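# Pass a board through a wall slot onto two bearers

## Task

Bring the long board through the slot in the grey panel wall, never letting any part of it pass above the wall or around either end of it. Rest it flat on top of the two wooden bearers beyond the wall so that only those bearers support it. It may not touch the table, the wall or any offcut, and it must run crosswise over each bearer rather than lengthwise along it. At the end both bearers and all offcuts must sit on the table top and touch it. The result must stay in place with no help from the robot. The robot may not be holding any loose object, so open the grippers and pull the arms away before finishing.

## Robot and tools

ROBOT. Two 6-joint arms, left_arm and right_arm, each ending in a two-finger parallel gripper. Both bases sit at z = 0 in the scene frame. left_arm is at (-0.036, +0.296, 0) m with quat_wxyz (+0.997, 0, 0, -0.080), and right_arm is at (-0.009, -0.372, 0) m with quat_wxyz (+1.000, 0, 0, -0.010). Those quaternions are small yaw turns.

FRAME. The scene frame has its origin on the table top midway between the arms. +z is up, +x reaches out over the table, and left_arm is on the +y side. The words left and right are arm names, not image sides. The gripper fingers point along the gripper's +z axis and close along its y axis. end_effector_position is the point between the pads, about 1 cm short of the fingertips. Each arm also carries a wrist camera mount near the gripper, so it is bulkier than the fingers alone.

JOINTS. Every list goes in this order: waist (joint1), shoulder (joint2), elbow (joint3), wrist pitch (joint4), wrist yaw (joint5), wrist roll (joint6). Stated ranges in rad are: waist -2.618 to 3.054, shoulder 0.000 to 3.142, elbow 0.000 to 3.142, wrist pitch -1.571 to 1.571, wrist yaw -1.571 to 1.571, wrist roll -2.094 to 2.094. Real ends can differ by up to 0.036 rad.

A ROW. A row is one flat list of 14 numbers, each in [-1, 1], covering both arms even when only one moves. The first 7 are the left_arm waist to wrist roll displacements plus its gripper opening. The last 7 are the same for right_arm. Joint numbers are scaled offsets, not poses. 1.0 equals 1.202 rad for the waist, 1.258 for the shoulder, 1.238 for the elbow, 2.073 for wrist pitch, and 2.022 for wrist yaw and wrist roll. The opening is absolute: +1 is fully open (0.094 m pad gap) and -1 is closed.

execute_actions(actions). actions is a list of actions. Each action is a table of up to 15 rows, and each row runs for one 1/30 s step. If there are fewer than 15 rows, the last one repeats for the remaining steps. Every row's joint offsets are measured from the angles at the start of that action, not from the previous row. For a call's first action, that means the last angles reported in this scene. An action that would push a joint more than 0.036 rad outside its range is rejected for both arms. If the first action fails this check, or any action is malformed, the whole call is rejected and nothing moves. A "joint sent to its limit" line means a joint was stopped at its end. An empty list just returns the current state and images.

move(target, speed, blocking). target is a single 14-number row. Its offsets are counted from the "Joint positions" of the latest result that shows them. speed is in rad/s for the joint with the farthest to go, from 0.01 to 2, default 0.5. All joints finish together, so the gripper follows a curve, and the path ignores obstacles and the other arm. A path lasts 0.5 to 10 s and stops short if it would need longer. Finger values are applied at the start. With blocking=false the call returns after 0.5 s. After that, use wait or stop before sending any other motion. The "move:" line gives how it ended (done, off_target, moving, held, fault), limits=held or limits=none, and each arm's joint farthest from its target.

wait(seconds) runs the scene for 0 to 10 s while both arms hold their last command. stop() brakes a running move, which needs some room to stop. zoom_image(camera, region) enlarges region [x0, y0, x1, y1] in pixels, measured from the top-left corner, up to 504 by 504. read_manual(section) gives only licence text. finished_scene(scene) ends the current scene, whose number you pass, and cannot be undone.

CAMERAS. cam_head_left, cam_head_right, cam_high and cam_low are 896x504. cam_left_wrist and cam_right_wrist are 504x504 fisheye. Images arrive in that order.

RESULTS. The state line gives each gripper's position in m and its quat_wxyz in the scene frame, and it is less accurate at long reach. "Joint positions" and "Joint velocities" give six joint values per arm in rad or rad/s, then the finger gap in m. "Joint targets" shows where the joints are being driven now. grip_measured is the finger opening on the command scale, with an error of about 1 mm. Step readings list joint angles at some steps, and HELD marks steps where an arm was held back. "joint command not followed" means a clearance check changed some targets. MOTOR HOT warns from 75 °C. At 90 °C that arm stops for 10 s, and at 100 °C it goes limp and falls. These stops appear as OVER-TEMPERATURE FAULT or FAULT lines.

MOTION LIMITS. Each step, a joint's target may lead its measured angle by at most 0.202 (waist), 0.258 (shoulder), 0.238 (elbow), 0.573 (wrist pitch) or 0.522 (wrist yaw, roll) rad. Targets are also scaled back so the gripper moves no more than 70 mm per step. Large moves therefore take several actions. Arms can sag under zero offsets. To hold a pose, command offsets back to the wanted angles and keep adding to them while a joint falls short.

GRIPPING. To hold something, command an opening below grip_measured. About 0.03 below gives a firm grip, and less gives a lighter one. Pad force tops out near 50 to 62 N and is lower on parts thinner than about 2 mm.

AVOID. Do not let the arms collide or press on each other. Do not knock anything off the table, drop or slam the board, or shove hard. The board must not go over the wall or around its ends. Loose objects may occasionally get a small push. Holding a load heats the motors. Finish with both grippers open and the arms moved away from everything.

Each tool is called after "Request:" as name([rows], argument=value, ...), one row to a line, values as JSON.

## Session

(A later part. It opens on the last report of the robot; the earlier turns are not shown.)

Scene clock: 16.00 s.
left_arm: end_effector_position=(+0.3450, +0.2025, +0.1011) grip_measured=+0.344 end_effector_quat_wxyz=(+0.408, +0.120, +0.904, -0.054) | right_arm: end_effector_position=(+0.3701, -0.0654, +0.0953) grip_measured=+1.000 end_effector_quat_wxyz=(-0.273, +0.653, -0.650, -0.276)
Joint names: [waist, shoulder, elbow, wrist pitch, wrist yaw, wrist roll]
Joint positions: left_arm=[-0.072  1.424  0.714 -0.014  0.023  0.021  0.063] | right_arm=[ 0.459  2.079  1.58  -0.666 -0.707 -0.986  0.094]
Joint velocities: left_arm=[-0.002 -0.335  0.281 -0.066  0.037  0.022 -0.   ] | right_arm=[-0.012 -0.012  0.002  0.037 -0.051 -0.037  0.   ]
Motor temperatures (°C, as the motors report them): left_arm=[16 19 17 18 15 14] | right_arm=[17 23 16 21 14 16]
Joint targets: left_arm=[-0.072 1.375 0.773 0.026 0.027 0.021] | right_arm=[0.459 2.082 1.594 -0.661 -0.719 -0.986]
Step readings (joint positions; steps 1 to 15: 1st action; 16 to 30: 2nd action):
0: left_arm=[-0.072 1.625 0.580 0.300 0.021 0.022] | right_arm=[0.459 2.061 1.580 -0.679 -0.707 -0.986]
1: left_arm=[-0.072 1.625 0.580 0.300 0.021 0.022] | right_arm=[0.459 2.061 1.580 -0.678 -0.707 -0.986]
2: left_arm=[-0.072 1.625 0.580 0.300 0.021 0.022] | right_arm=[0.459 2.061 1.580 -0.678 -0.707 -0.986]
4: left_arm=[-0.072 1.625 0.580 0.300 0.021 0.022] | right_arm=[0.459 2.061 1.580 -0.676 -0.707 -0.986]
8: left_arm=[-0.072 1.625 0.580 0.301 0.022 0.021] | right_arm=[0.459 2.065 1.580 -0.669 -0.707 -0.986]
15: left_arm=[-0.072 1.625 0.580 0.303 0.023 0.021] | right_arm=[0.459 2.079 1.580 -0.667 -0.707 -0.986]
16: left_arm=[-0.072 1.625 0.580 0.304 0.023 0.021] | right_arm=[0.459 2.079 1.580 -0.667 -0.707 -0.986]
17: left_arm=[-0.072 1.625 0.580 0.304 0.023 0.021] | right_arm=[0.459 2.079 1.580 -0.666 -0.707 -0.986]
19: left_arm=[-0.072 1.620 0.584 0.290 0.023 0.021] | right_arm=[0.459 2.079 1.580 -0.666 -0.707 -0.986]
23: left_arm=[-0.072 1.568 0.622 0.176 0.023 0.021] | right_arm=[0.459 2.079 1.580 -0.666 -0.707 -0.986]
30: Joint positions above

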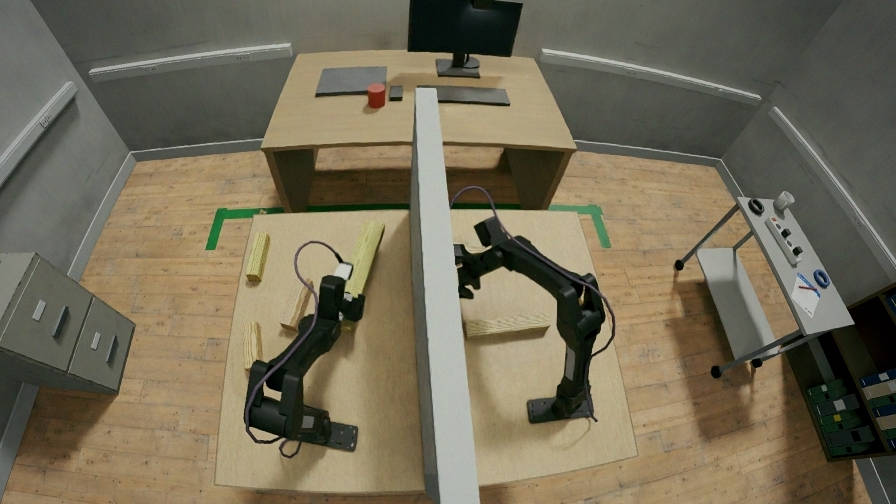

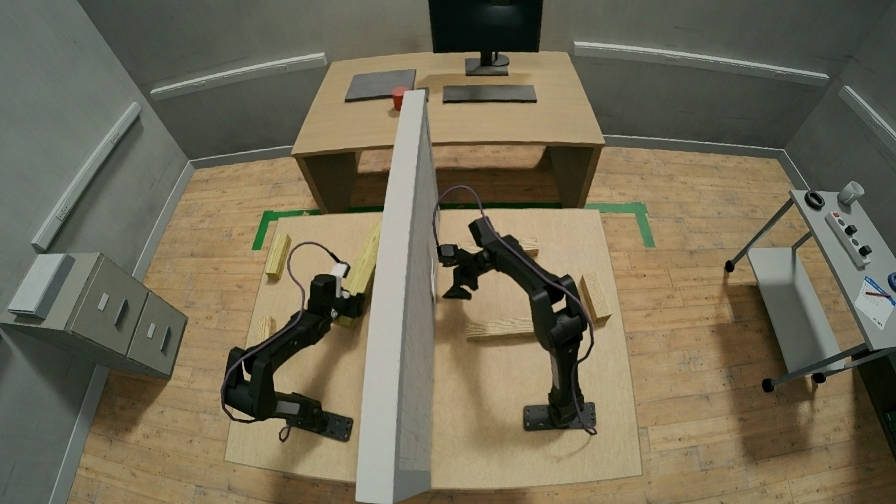

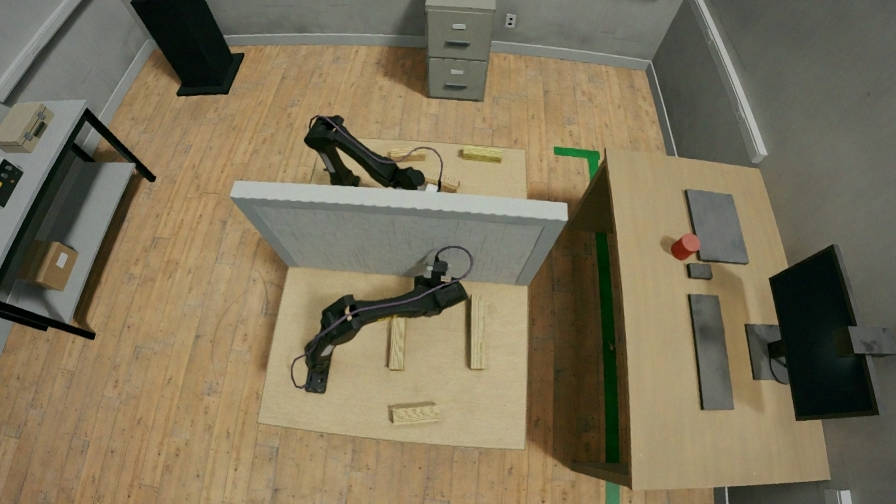

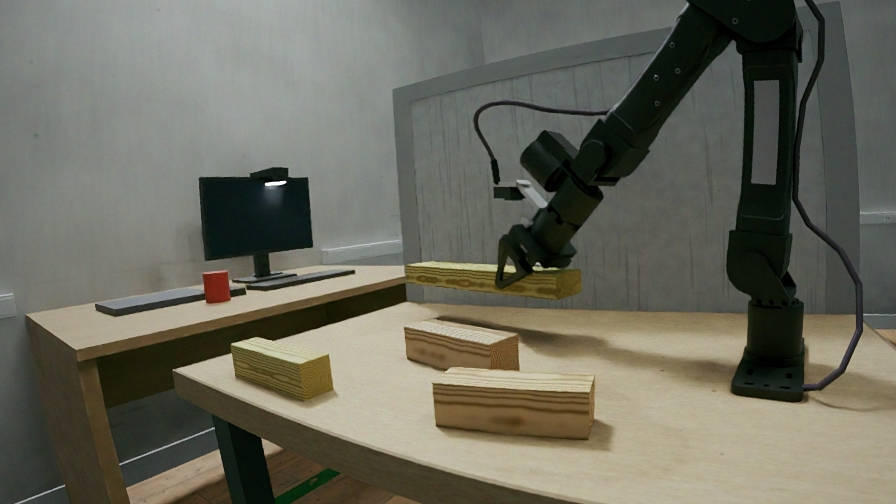

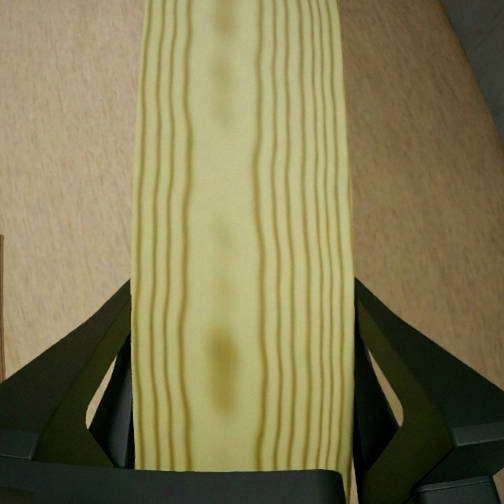

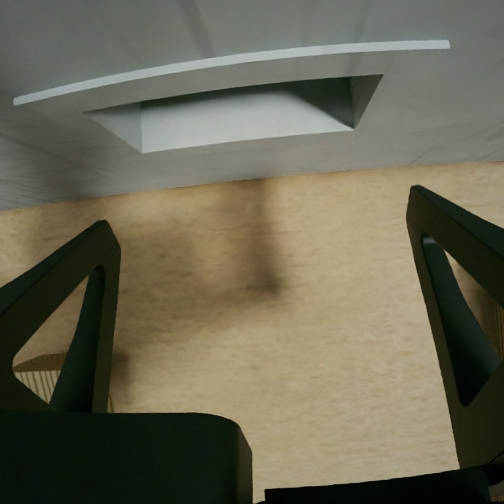

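Request:
execute_actions(actions=[])

Request:
zoom_image(camera="cam_low", region=[390, 200, 640, 340])

Scene clock: 17.70 s.
left_arm: end_effector_position=(+0.3427, +0.2030, +0.1062) grip_measured=+0.344 end_effector_quat_wxyz=(+0.402, +0.120, +0.906, -0.053) | right_arm: end_effector_position=(+0.3701, -0.0654, +0.0953) grip_measured=+1.000 end_effector_quat_wxyz=(-0.273, +0.653, -0.650, -0.276)
Joint names: [waist, shoulder, elbow, wrist pitch, wrist yaw, wrist roll]
Joint positions: left_arm=[-0.072  1.408  0.734 -0.063  0.023  0.021  0.063] | right_arm=[ 0.459  2.079  1.58  -0.666 -0.707 -0.986  0.094]
Joint velocities: left_arm=[ 0.002 -0.007  0.002  0.007 -0.066  0.007 -0.001] | right_arm=[-0.017  0.002  0.007 -0.066 -0.051 -0.037  0.   ]
Motor temperatures (°C, as the motors report them): left_arm=[16 19 17 19 15 14] | right_arm=[17 23 16 21 14 16]
Joint targets: left_arm=[-0.072 1.375 0.773 0.026 0.027 0.021] | right_arm=[0.459 2.082 1.594 -0.661 -0.719 -0.986]

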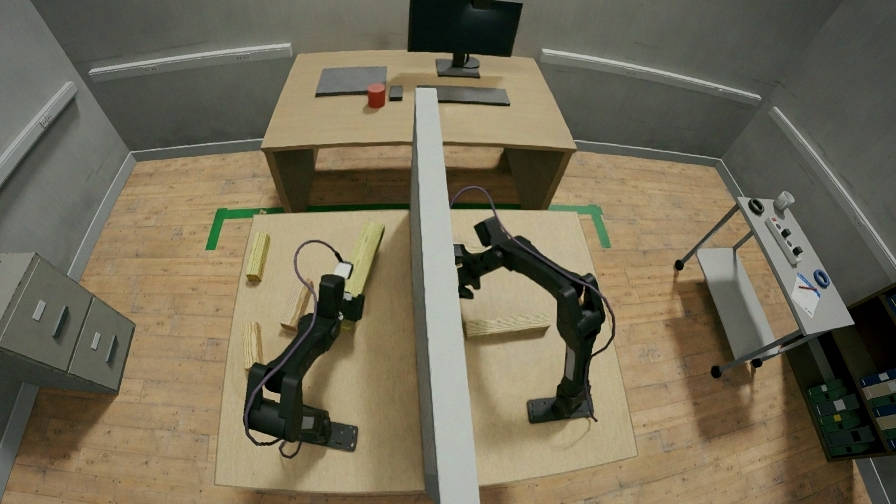

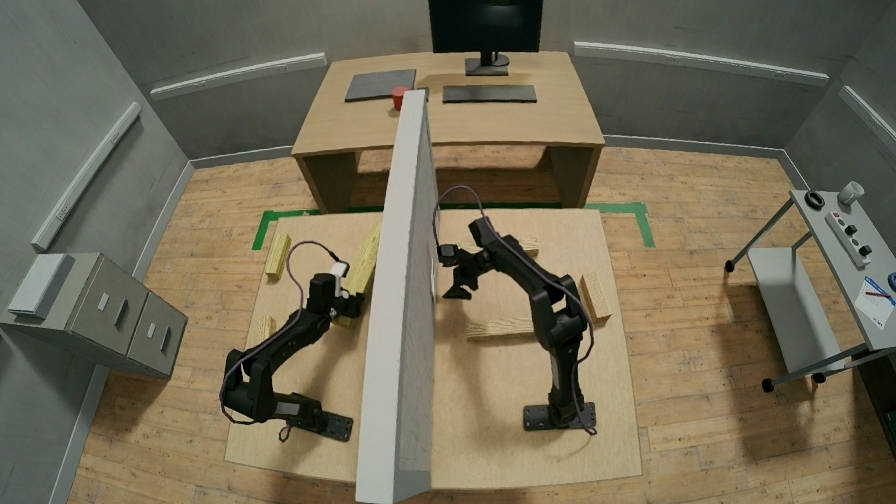

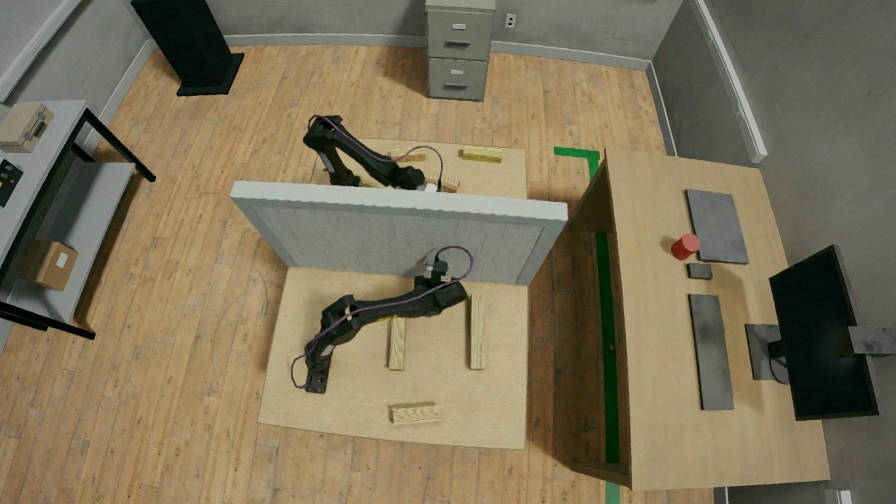

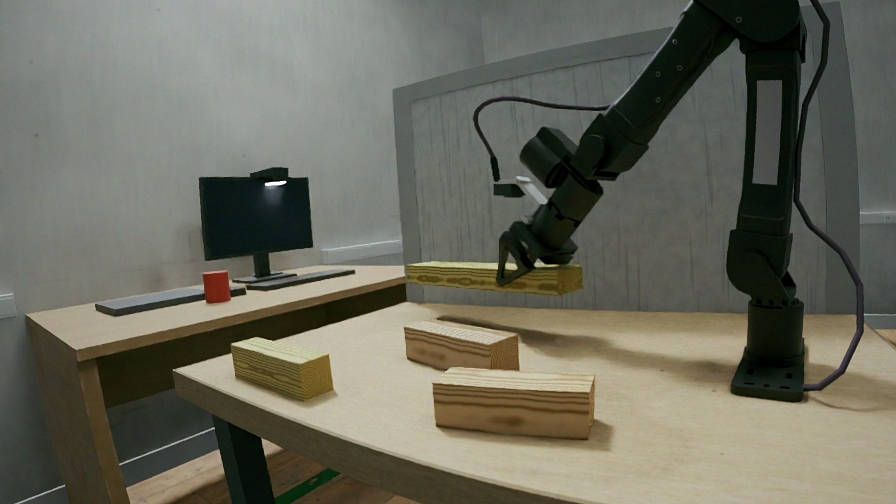

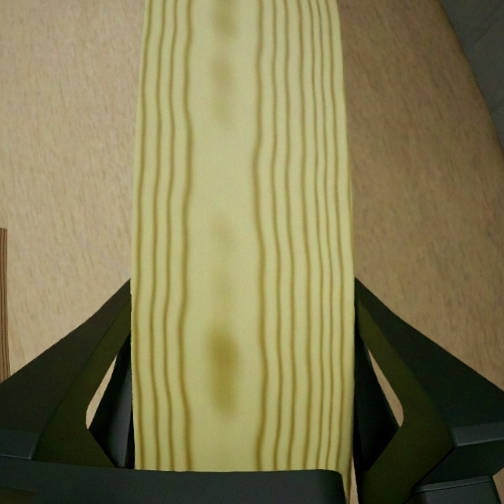

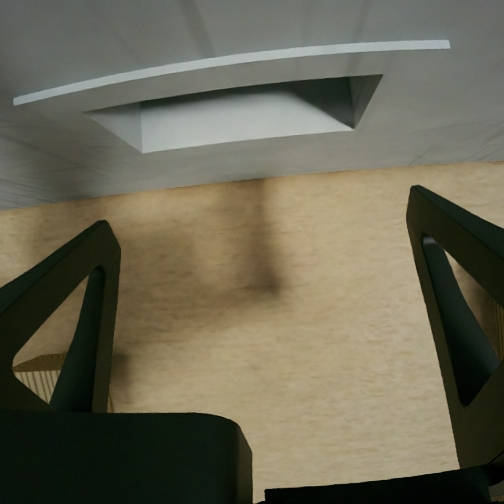

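Region (390, 200, 640, 340) of cam_low's 896x504 image, scaled by 2.016, with more detail than that image has; it fills the top 282 rows of this view, and the rest is white.

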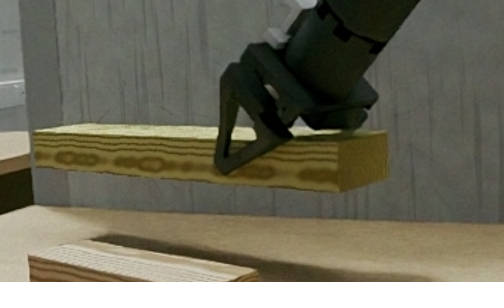

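Request:
execute_actions(actions=[])

Scene clock: 18.20 s.
left_arm: end_effector_position=(+0.3427, +0.2030, +0.1062) grip_measured=+0.344 end_effector_quat_wxyz=(+0.402, +0.120, +0.906, -0.053) | right_arm: end_effector_position=(+0.3701, -0.0654, +0.0953) grip_measured=+1.000 end_effector_quat_wxyz=(-0.273, +0.653, -0.650, -0.276)
Joint names: [waist, shoulder, elbow, wrist pitch, wrist yaw, wrist roll]
Joint positions: left_arm=[-0.072  1.408  0.734 -0.063  0.023  0.021  0.063] | right_arm=[ 0.459  2.079  1.58  -0.666 -0.707 -0.986  0.094]
Joint velocities: left_arm=[ 0.012  0.002  0.012  0.007 -0.022 -0.154  0.002] | right_arm=[-0.002 -0.017  0.022  0.022  0.007 -0.051  0.   ]
Motor temperatures (°C, as the motors report them): left_arm=[16 19 17 19 15 14] | right_arm=[17 23 16 21 14 16]
Joint targets: left_arm=[-0.072 1.375 0.773 0.026 0.027 0.021] | right_arm=[0.459 2.082 1.594 -0.661 -0.719 -0.986]

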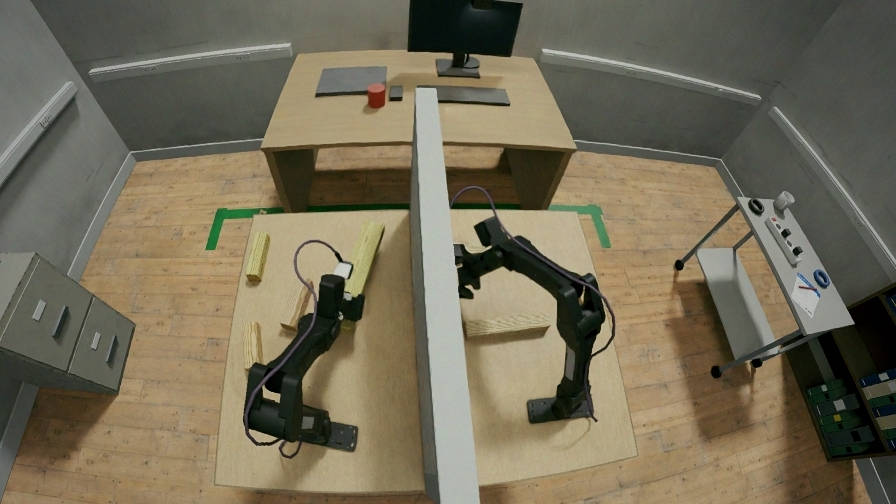

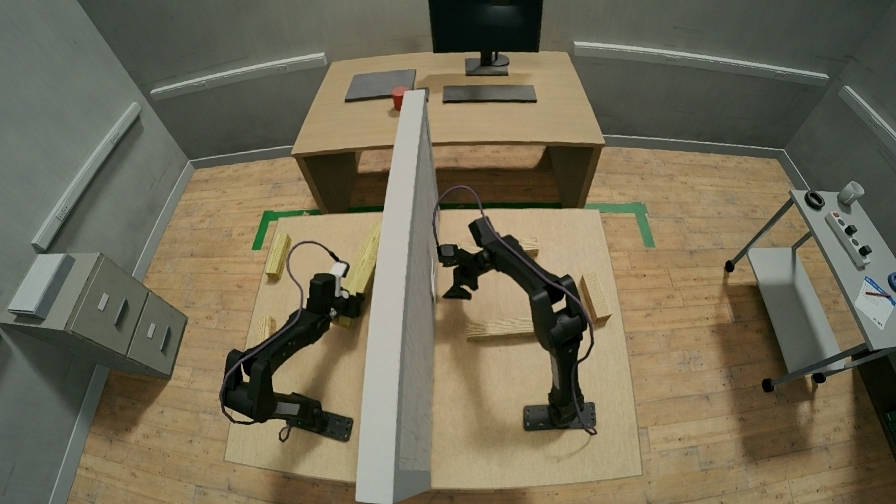

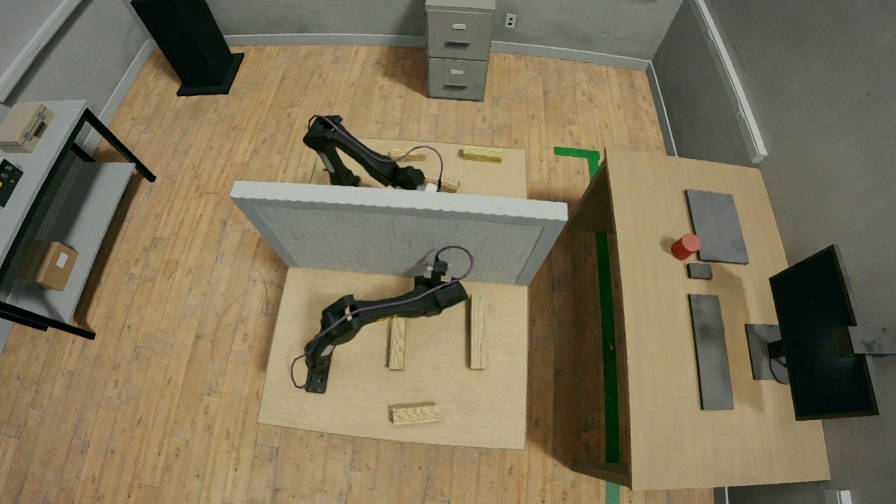

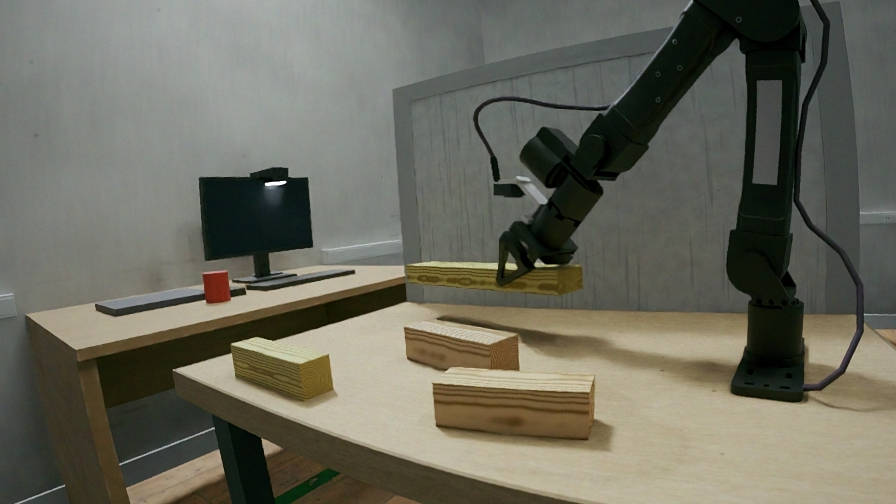

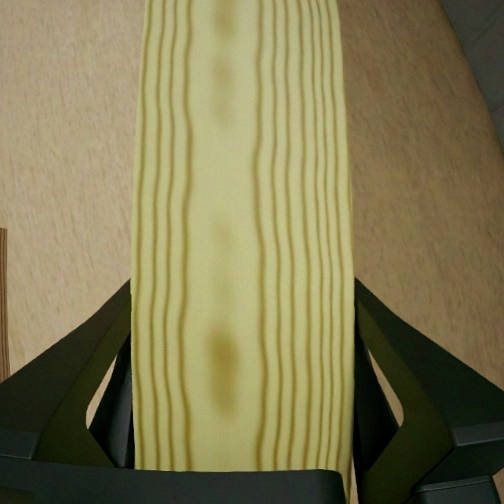

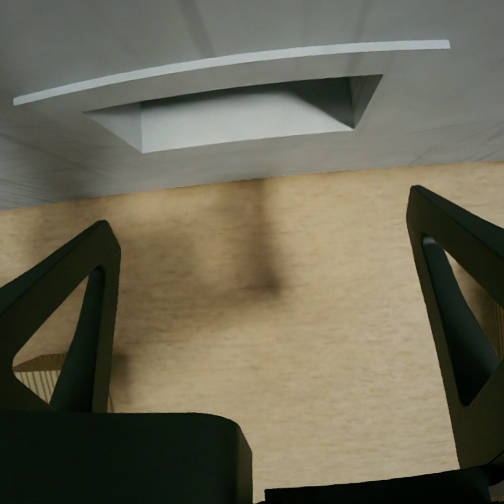

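Request:
execute_actions([
  [[0.0038,-0.0246,0.0315,0.0414,0.0055,0.0036,0.2,0,0.0024,0.0113,0.0024,-0.0059,0,1],[0.0148,-0.0200,0.0325,0.0368,0.0159,0.0142,0.2,0,0.0024,0.0113,0.0024,-0.0059,0,1],[0.0324,-0.0127,0.0375,0.0297,0.0325,0.0310,0.2,0,0.0024,0.0113,0.0024,-0.0059,0,1],[0.0554,-0.0032,0.0463,0.0203,0.0541,0.0529,0.2,0,0.0024,0.0113,0.0024,-0.0059,0,1],[0.0821,0.0079,0.0583,0.0094,0.0792,0.0785,0.2,0,0.0024,0.0113,0.0024,-0.0059,0,1],[0.1108,0.0199,0.0727,-0.0023,0.1061,0.1059,0.2,0,0.0024,0.0113,0.0024,-0.0059,0,1],[0.1394,0.0318,0.0885,-0.0140,0.1330,0.1332,0.2,0,0.0024,0.0113,0.0024,-0.0059,0,1],[0.1661,0.0429,0.1046,-0.0249,0.1582,0.1588,0.2,0,0.0024,0.0113,0.0024,-0.0059,0,1],[0.1891,0.0524,0.1199,-0.0343,0.1797,0.1807,0.2,0,0.0024,0.0113,0.0024,-0.0059,0,1],[0.2067,0.0597,0.1334,-0.0414,0.1963,0.1975,0.2,0,0.0024,0.0113,0.0024,-0.0059,0,1],[0.2177,0.0643,0.1442,-0.0460,0.2067,0.2081,0.2,0,0.0024,0.0113,0.0024,-0.0059,0,1],[0.2215,0.0659,0.1516,-0.0475,0.2102,0.2117,0.2,0,0.0024,0.0113,0.0024,-0.0059,0,1],[0.2215,0.0659,0.1549,-0.0475,0.2102,0.2117,0.2,0,0.0024,0.0113,0.0024,-0.0059,0,1],[0.2215,0.0659,0.1551,-0.0475,0.2102,0.2117,0.2,0,0.0024,0.0113,0.0024,-0.0059,0,1],[0.2215,0.0659,0.1551,-0.0475,0.2102,0.2117,0.2,0,0.0024,0.0113,0.0024,-0.0059,0,1]],
])

Scene clock: 21.13 s.
left_arm: end_effector_position=(+0.3584, +0.2545, +0.1057) grip_measured=+0.344 end_effector_quat_wxyz=(+0.373, +0.213, +0.899, -0.080) | right_arm: end_effector_position=(+0.3701, -0.0654, +0.0953) grip_measured=+1.000 end_effector_quat_wxyz=(-0.273, +0.653, -0.650, -0.276)
Joint names: [waist, shoulder, elbow, wrist pitch, wrist yaw, wrist roll]
Joint positions: left_arm=[ 0.201  1.503  0.867 -0.212  0.334  0.378  0.063] | right_arm=[ 0.459  2.079  1.58  -0.666 -0.707 -0.986  0.094]
Joint velocities: left_arm=[-0.002 -0.002  0.154 -0.095  0.359  0.388  0.   ] | right_arm=[-0.022  0.012  0.007 -0.081 -0.022  0.037  0.   ]
Motor temperatures (°C, as the motors report them): left_arm=[16 20 17 20 15 14] | right_arm=[17 24 17 21 14 16]
Joint targets: left_arm=[0.194 1.490 0.926 -0.161 0.447 0.449] | right_arm=[0.459 2.082 1.594 -0.661 -0.719 -0.986]
Step readings (joint positions):
0: left_arm=[-0.072 1.408 0.734 -0.063 0.023 0.021] | right_arm=[0.459 2.079 1.580 -0.666 -0.707 -0.986]
1: left_arm=[-0.072 1.408 0.734 -0.063 0.023 0.021] | right_arm=[0.459 2.079 1.580 -0.666 -0.707 -0.986]
2: left_arm=[-0.071 1.408 0.734 -0.064 0.026 0.025] | right_arm=[0.459 2.079 1.580 -0.666 -0.707 -0.986]
4: left_arm=[-0.054 1.408 0.734 -0.071 0.055 0.051] | right_arm=[0.459 2.079 1.580 -0.666 -0.707 -0.986]
8: left_arm=[0.056 1.442 0.774 -0.133 0.182 0.179] | right_arm=[0.459 2.079 1.580 -0.666 -0.707 -0.986]
15: Joint positions above

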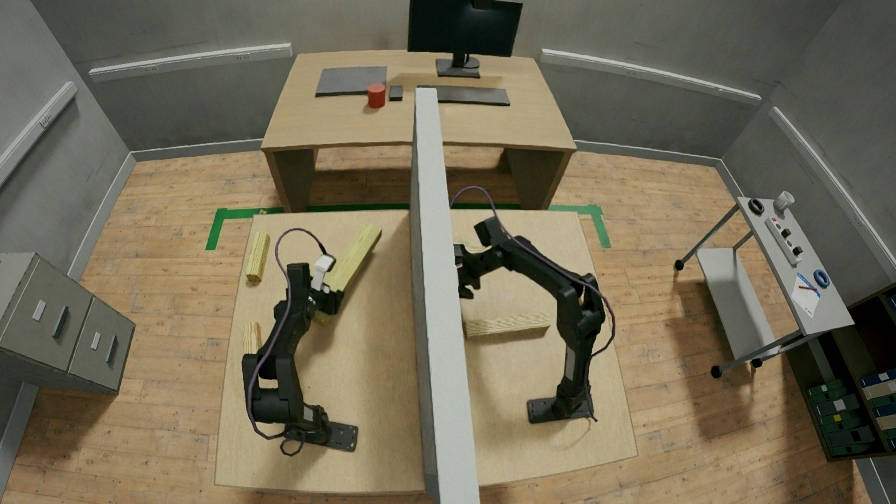

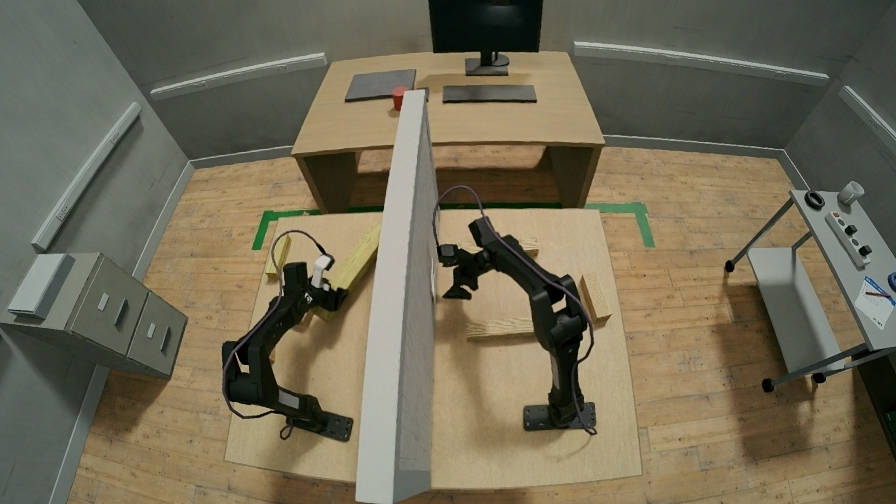

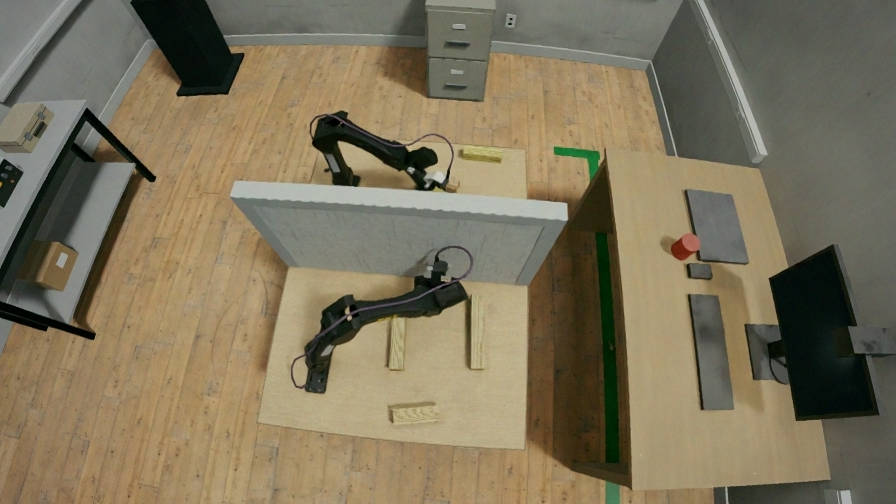

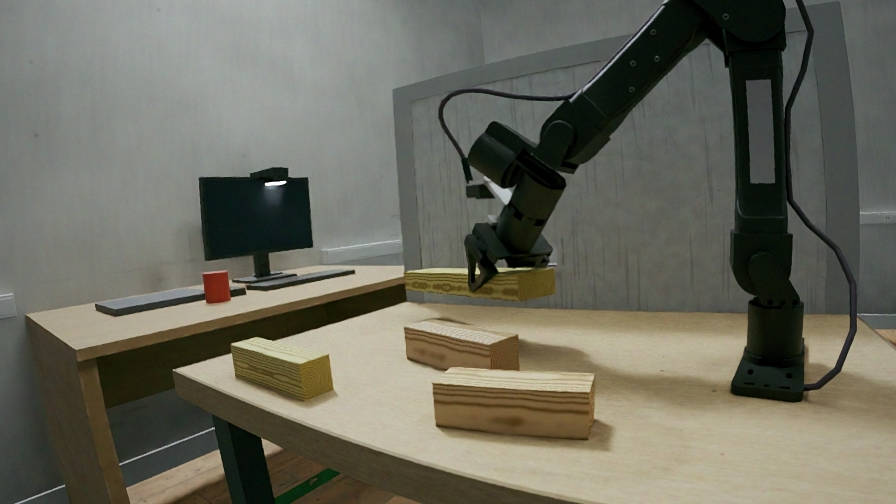

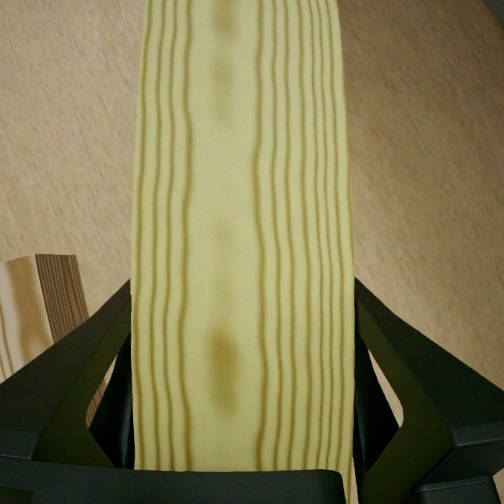

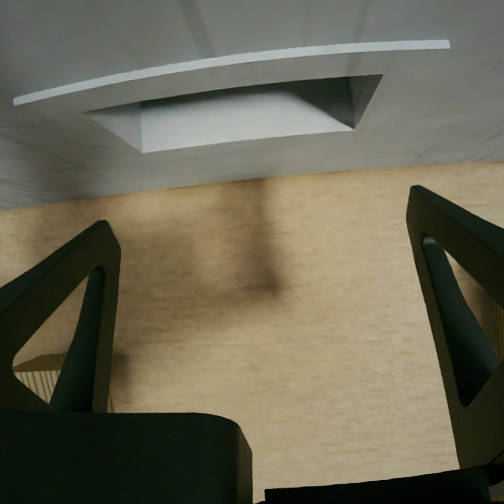

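Request:
execute_actions(actions=[])

Scene clock: 21.20 s.
left_arm: end_effector_position=(+0.3591, +0.2501, +0.1092) grip_measured=+0.344 end_effector_quat_wxyz=(+0.378, +0.228, +0.893, -0.086) | right_arm: end_effector_position=(+0.3701, -0.0654, +0.0953) grip_measured=+1.000 end_effector_quat_wxyz=(-0.273, +0.653, -0.650, -0.276)
Joint names: [waist, shoulder, elbow, wrist pitch, wrist yaw, wrist roll]
Joint positions: left_arm=[ 0.201  1.503  0.873 -0.214  0.359  0.402  0.063] | right_arm=[ 0.459  2.079  1.58  -0.666 -0.707 -0.986  0.094]
Joint velocities: left_arm=[-0.002  0.022  0.046 -0.022  0.374  0.33  -0.   ] | right_arm=[-0.002 -0.012 -0.007 -0.022  0.007 -0.081  0.   ]
Motor temperatures (°C, as the motors report them): left_arm=[16 20 17 20 15 14] | right_arm=[17 24 17 21 14 16]
Joint targets: left_arm=[0.194 1.490 0.926 -0.161 0.448 0.449] | right_arm=[0.459 2.082 1.594 -0.661 -0.719 -0.986]

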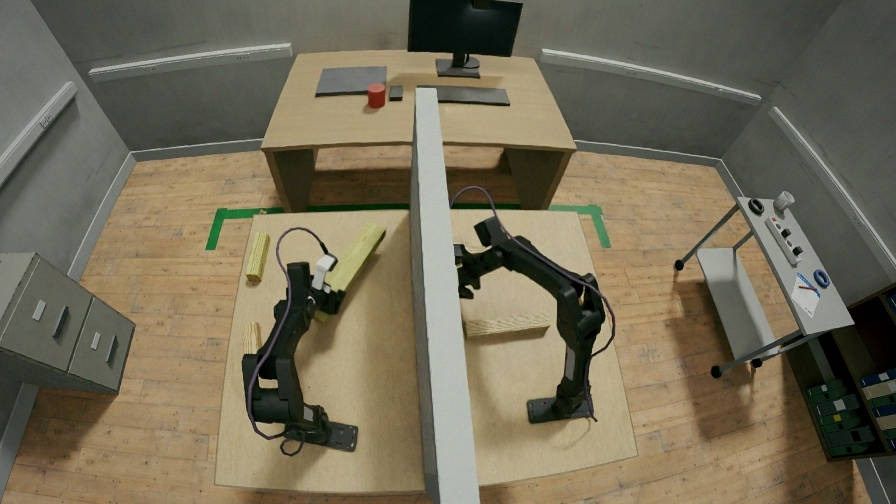

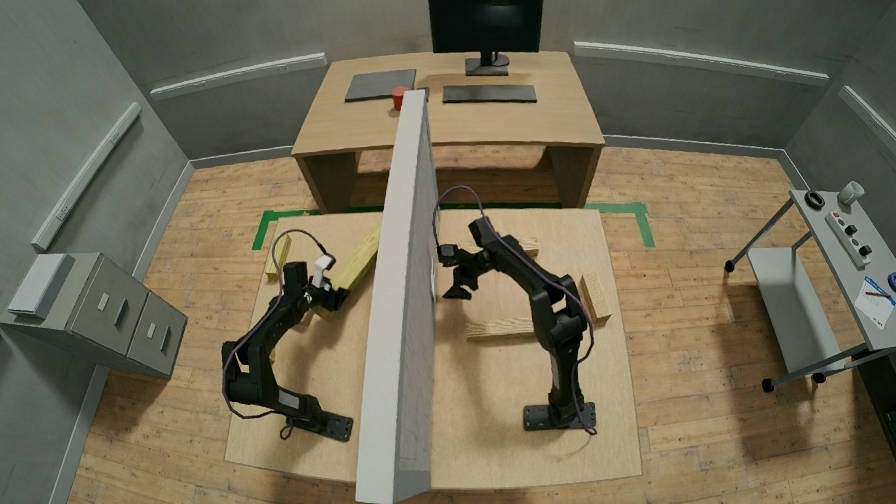

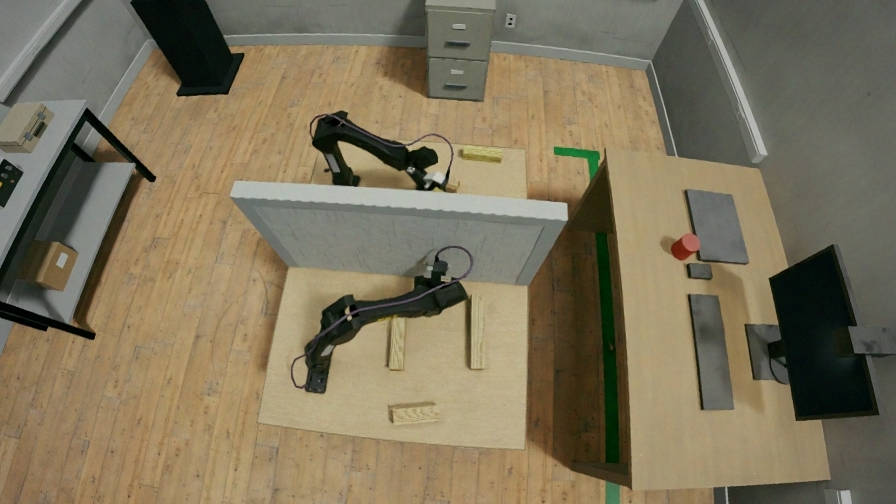

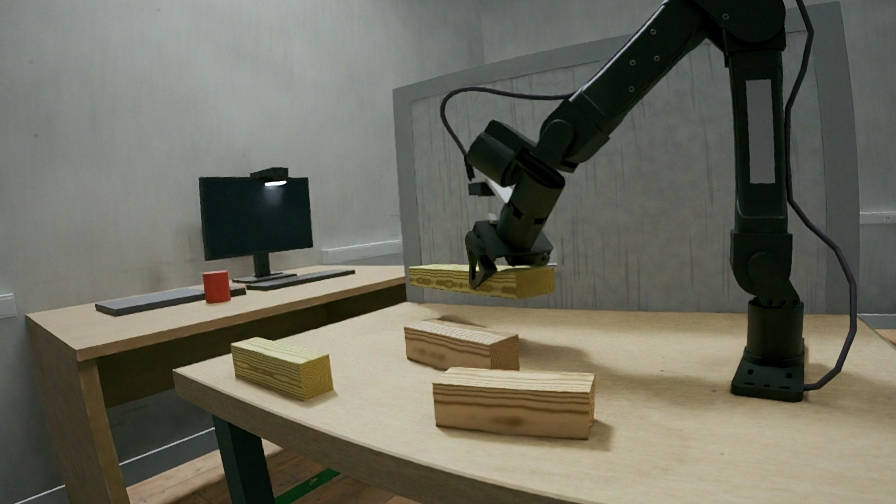

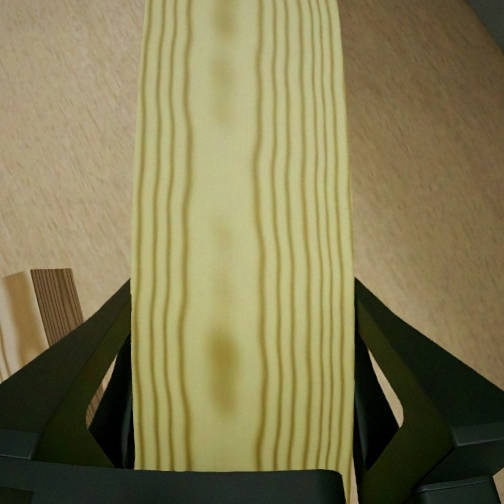

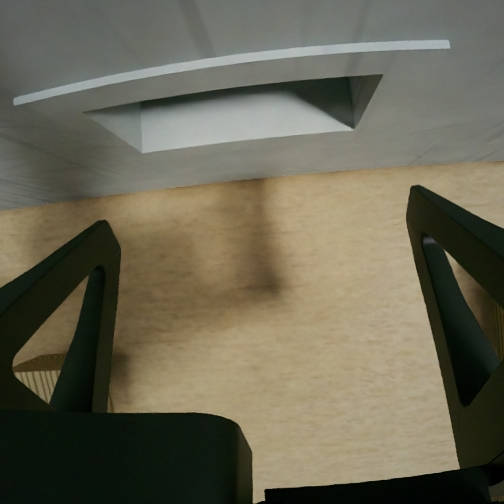

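Request:
execute_actions(actions=[])

Scene clock: 21.40 s.
left_arm: end_effector_position=(+0.3560, +0.2441, +0.1093) grip_measured=+0.344 end_effector_quat_wxyz=(+0.377, +0.247, +0.887, -0.097) | right_arm: end_effector_position=(+0.3701, -0.0654, +0.0953) grip_measured=+1.000 end_effector_quat_wxyz=(-0.273, +0.653, -0.650, -0.276)
Joint names: [waist, shoulder, elbow, wrist pitch, wrist yaw, wrist roll]
Joint positions: left_arm=[ 0.2    1.503  0.874 -0.226  0.393  0.434  0.063] | right_arm=[ 0.459  2.079  1.58  -0.666 -0.707 -0.986  0.094]
Joint velocities: left_arm=[ 0.002  0.002 -0.002 -0.022  0.051  0.125 -0.001] | right_arm=[ 0.002 -0.022 -0.002 -0.007 -0.022 -0.066  0.   ]
Motor temperatures (°C, as the motors report them): left_arm=[16 20 17 20 15 14] | right_arm=[17 24 17 21 14 16]
Joint targets: left_arm=[0.194 1.490 0.926 -0.162 0.447 0.449] | right_arm=[0.459 2.082 1.594 -0.661 -0.719 -0.986]

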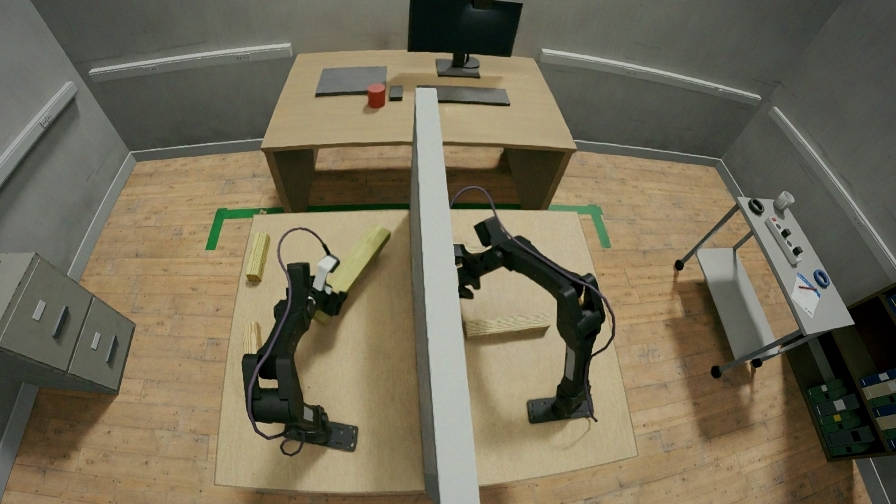

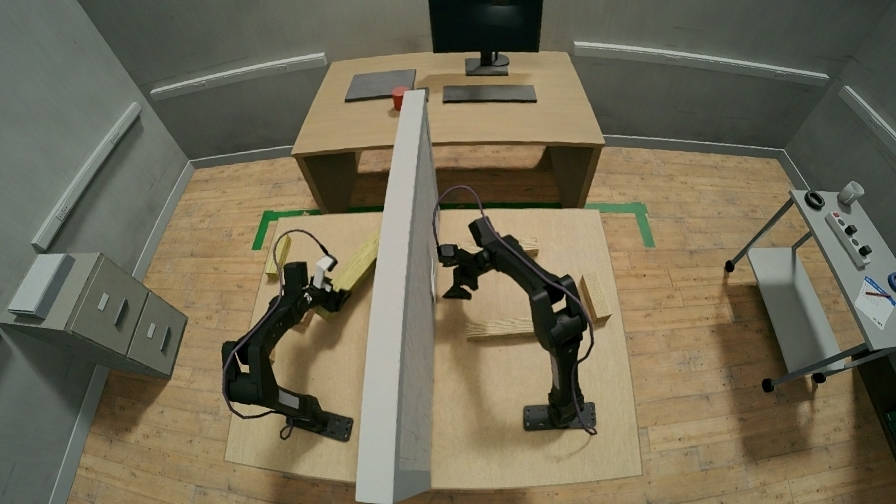

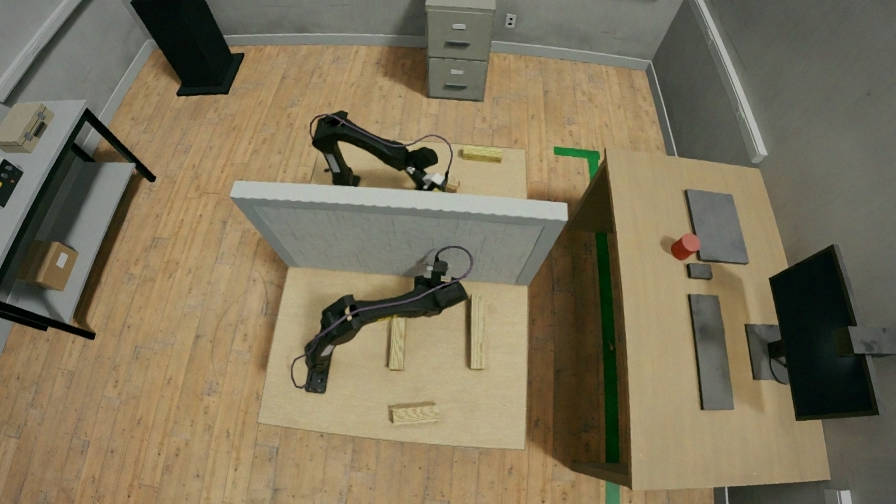

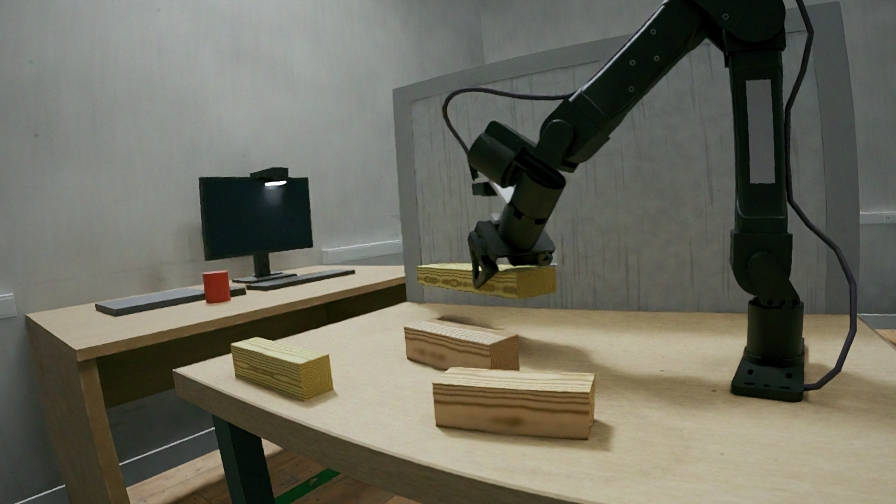

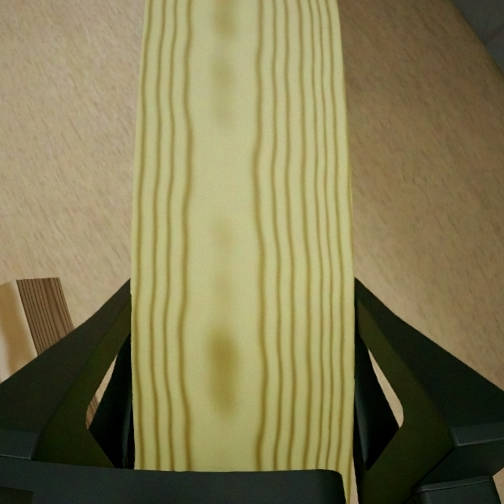

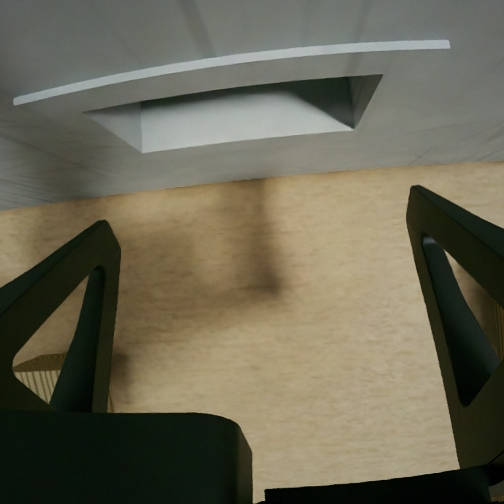

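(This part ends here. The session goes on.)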